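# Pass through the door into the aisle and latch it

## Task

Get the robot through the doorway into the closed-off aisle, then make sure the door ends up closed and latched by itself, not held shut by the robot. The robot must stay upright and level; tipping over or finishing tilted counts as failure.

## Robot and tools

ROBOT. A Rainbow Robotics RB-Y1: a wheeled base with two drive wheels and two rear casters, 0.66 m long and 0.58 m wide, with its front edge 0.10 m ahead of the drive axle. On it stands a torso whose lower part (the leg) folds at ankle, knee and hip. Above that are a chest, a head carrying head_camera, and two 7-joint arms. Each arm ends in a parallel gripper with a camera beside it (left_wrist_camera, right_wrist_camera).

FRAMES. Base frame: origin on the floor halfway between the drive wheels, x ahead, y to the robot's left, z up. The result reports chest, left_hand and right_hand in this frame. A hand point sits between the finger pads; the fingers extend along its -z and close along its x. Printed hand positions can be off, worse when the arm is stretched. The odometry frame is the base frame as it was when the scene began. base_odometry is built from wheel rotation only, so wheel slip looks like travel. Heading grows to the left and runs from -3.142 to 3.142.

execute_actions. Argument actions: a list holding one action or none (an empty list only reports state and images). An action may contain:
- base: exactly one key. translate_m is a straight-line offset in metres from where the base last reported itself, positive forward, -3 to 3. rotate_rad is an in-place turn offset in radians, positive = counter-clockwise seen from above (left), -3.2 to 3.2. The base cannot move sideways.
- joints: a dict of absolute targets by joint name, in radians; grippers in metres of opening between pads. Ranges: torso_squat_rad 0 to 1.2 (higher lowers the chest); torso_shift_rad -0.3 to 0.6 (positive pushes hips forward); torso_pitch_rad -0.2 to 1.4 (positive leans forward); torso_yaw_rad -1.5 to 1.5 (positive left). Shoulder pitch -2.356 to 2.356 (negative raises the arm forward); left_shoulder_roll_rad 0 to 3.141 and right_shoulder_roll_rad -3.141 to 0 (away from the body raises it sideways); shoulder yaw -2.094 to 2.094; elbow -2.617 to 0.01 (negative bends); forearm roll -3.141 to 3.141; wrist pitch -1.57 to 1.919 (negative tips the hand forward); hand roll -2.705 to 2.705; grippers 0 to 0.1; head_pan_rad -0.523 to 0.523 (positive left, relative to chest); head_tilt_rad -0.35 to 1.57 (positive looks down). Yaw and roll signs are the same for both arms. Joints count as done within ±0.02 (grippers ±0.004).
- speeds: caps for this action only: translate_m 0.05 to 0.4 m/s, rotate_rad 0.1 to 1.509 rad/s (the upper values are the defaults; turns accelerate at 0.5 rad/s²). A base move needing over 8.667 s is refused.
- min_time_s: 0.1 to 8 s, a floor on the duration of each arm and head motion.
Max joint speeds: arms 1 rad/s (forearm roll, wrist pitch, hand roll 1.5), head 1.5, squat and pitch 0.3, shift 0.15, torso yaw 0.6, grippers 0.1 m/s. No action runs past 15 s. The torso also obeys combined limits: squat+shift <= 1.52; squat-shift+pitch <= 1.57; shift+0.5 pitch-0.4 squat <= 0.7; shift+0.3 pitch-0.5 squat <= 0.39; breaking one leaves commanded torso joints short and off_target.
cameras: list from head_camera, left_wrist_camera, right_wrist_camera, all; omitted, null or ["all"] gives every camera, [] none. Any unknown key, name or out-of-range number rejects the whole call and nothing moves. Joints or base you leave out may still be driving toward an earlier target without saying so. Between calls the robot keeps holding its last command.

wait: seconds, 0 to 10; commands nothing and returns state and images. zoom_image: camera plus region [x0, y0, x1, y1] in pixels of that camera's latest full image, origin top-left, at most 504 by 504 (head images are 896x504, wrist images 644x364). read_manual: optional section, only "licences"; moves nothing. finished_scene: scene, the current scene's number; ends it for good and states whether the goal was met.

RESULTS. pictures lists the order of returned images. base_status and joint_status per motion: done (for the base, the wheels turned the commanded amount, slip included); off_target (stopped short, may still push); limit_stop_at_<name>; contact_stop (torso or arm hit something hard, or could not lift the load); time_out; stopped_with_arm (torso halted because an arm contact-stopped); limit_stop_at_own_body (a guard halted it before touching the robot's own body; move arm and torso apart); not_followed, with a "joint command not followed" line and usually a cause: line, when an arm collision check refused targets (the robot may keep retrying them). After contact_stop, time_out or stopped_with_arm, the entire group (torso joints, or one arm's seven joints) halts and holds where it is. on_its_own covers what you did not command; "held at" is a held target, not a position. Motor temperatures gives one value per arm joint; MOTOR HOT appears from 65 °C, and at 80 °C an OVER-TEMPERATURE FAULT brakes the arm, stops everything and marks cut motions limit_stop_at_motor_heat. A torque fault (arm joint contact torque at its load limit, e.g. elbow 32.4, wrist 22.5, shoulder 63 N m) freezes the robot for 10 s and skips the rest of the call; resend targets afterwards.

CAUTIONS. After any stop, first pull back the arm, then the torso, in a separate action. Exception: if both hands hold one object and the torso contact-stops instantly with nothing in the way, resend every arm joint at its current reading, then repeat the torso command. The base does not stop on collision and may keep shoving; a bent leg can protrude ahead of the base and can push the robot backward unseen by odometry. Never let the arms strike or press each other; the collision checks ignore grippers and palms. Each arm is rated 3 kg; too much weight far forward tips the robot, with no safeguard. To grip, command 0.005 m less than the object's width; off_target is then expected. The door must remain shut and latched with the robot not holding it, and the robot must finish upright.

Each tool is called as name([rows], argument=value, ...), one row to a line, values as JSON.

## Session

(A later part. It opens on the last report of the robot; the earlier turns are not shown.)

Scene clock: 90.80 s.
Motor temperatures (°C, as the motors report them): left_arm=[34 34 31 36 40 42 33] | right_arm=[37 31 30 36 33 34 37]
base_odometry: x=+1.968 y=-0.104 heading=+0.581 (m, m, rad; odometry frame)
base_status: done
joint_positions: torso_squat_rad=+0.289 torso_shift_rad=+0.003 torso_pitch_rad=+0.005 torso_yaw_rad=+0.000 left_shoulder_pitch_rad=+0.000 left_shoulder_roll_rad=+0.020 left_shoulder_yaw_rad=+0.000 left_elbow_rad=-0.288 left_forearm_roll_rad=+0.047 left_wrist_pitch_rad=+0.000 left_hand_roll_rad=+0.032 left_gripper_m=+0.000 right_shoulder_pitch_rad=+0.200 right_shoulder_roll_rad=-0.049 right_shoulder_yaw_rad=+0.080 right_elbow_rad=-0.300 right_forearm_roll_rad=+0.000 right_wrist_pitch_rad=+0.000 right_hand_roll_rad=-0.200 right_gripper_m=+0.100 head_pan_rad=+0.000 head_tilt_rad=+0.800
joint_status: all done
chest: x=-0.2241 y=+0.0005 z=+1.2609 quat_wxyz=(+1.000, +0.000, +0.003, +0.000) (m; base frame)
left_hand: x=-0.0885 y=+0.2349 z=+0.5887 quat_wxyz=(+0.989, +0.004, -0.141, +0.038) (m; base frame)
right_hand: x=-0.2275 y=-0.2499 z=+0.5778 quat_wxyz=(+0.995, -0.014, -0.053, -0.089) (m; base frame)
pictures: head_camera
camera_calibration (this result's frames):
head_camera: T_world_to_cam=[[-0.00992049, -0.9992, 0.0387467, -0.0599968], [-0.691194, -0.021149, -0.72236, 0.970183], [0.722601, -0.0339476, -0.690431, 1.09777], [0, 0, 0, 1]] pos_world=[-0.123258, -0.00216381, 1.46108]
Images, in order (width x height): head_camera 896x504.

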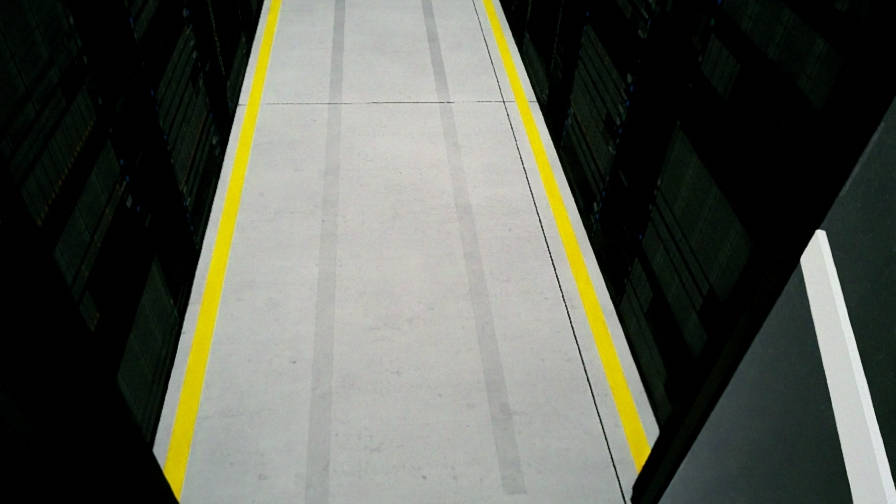

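execute_actions([
  {"base":{"translate_m":1.6},"speeds":{"translate_m":0.25}},
], cameras=[])

wait(seconds=6)

finished_scene(scene=2)

Scene clock: 99.70 s.
Motor temperatures (°C, as the motors report them): left_arm=[34 34 31 36 40 41 33] | right_arm=[37 31 30 36 33 34 37]
base_odometry: x=+3.306 y=+0.775 heading=+0.581 (m, m, rad; odometry frame)
base_status: done
joint_positions: torso_squat_rad=+0.289 torso_shift_rad=+0.003 torso_pitch_rad=+0.006 torso_yaw_rad=+0.000 left_shoulder_pitch_rad=+0.000 left_shoulder_roll_rad=+0.020 left_shoulder_yaw_rad=+0.000 left_elbow_rad=-0.288 left_forearm_roll_rad=+0.047 left_wrist_pitch_rad=+0.000 left_hand_roll_rad=+0.032 left_gripper_m=+0.000 right_shoulder_pitch_rad=+0.200 right_shoulder_roll_rad=-0.050 right_shoulder_yaw_rad=+0.080 right_elbow_rad=-0.300 right_forearm_roll_rad=+0.000 right_wrist_pitch_rad=+0.000 right_hand_roll_rad=-0.200 right_gripper_m=+0.100 head_pan_rad=+0.000 head_tilt_rad=+0.800
joint_status: not commanded
chest: x=-0.2239 y=+0.0004 z=+1.2609 quat_wxyz=(+1.000, +0.000, +0.003, +0.000) (m; base frame)
left_hand: x=-0.0883 y=+0.2349 z=+0.5887 quat_wxyz=(+0.989, +0.004, -0.141, +0.038) (m; base frame)
right_hand: x=-0.2276 y=-0.2509 z=+0.5779 quat_wxyz=(+0.995, -0.015, -0.053, -0.089) (m; base frame)
pictures: none
No camera images: the call's "cameras" was empty. Leave "cameras" out to get every camera's image.

Scene clock: 105.70 s.
Motor temperatures (°C, as the motors report them): left_arm=[34 34 31 36 40 40 33] | right_arm=[37 31 30 36 33 34 37]
base_odometry: x=+3.306 y=+0.775 heading=+0.581 (m, m, rad; odometry frame)
base_status: done
joint_positions: torso_squat_rad=+0.289 torso_shift_rad=+0.003 torso_pitch_rad=+0.006 torso_yaw_rad=+0.000 left_shoulder_pitch_rad=+0.000 left_shoulder_roll_rad=+0.020 left_shoulder_yaw_rad=+0.000 left_elbow_rad=-0.288 left_forearm_roll_rad=+0.047 left_wrist_pitch_rad=+0.000 left_hand_roll_rad=+0.032 left_gripper_m=+0.000 right_shoulder_pitch_rad=+0.200 right_shoulder_roll_rad=-0.050 right_shoulder_yaw_rad=+0.080 right_elbow_rad=-0.300 right_forearm_roll_rad=+0.000 right_wrist_pitch_rad=+0.000 right_hand_roll_rad=-0.200 right_gripper_m=+0.100 head_pan_rad=+0.000 head_tilt_rad=+0.800
joint_status: not commanded
chest: x=-0.2239 y=+0.0004 z=+1.2609 quat_wxyz=(+1.000, +0.000, +0.003, +0.000) (m; base frame)
left_hand: x=-0.0883 y=+0.2349 z=+0.5887 quat_wxyz=(+0.989, +0.004, -0.141, +0.038) (m; base frame)
right_hand: x=-0.2277 y=-0.2509 z=+0.5779 quat_wxyz=(+0.995, -0.015, -0.053, -0.089) (m; base frame)
wait: 6.00 s; at rest by 0.27 s
pictures: head_camera, left_wrist_camera, right_wrist_camera
camera_calibration (this result's frames):
head_camera: T_world_to_cam=[[-0.00988921, -0.9992, 0.038738, -0.0600094], [-0.691404, -0.0211545, -0.722159, 0.970023], [0.722401, -0.0339252, -0.690642, 1.09785], [0, 0, 0, 1]] pos_world=[-0.123007, -0.00219625, 1.46106]
left_wrist_camera: T_world_to_cam=[[0.951805, 0.101625, 0.289377, -0.109639], [-0.104881, -0.778781, 0.618465, -0.159527], [0.288213, -0.619009, -0.73059, 0.688653], [0, 0, 0, 1]] pos_world=[-0.110855, 0.313188, 0.633512]
right_wrist_camera: T_world_to_cam=[[-0.975781, 0.166845, -0.141472, -0.100523], [0.0406969, 0.773902, 0.631997, -0.13633], [0.214931, 0.610933, -0.761949, 0.725374], [0, 0, 0, 1]] pos_world=[-0.248446, -0.320877, 0.624637]
Images, in order (width x height): head_camera 896x504, left_wrist_camera 644x364, right_wrist_camera 644x364.

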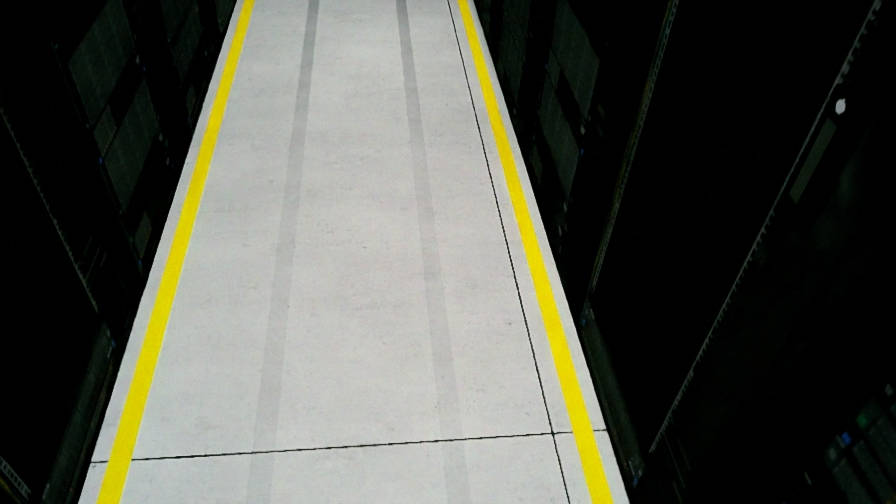

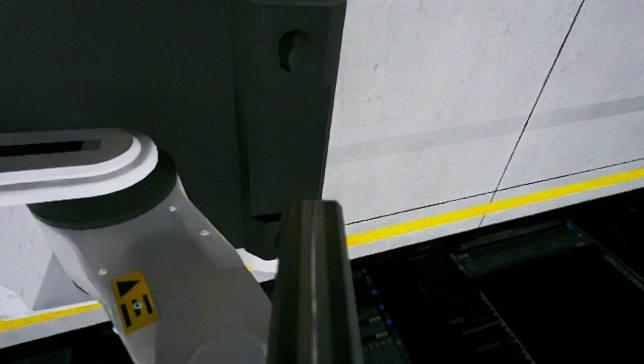

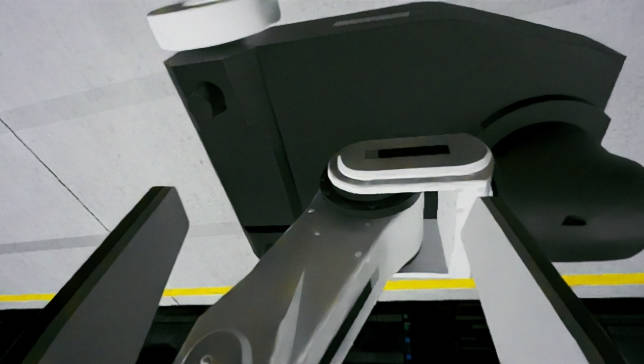

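The scene is finished: the task was done.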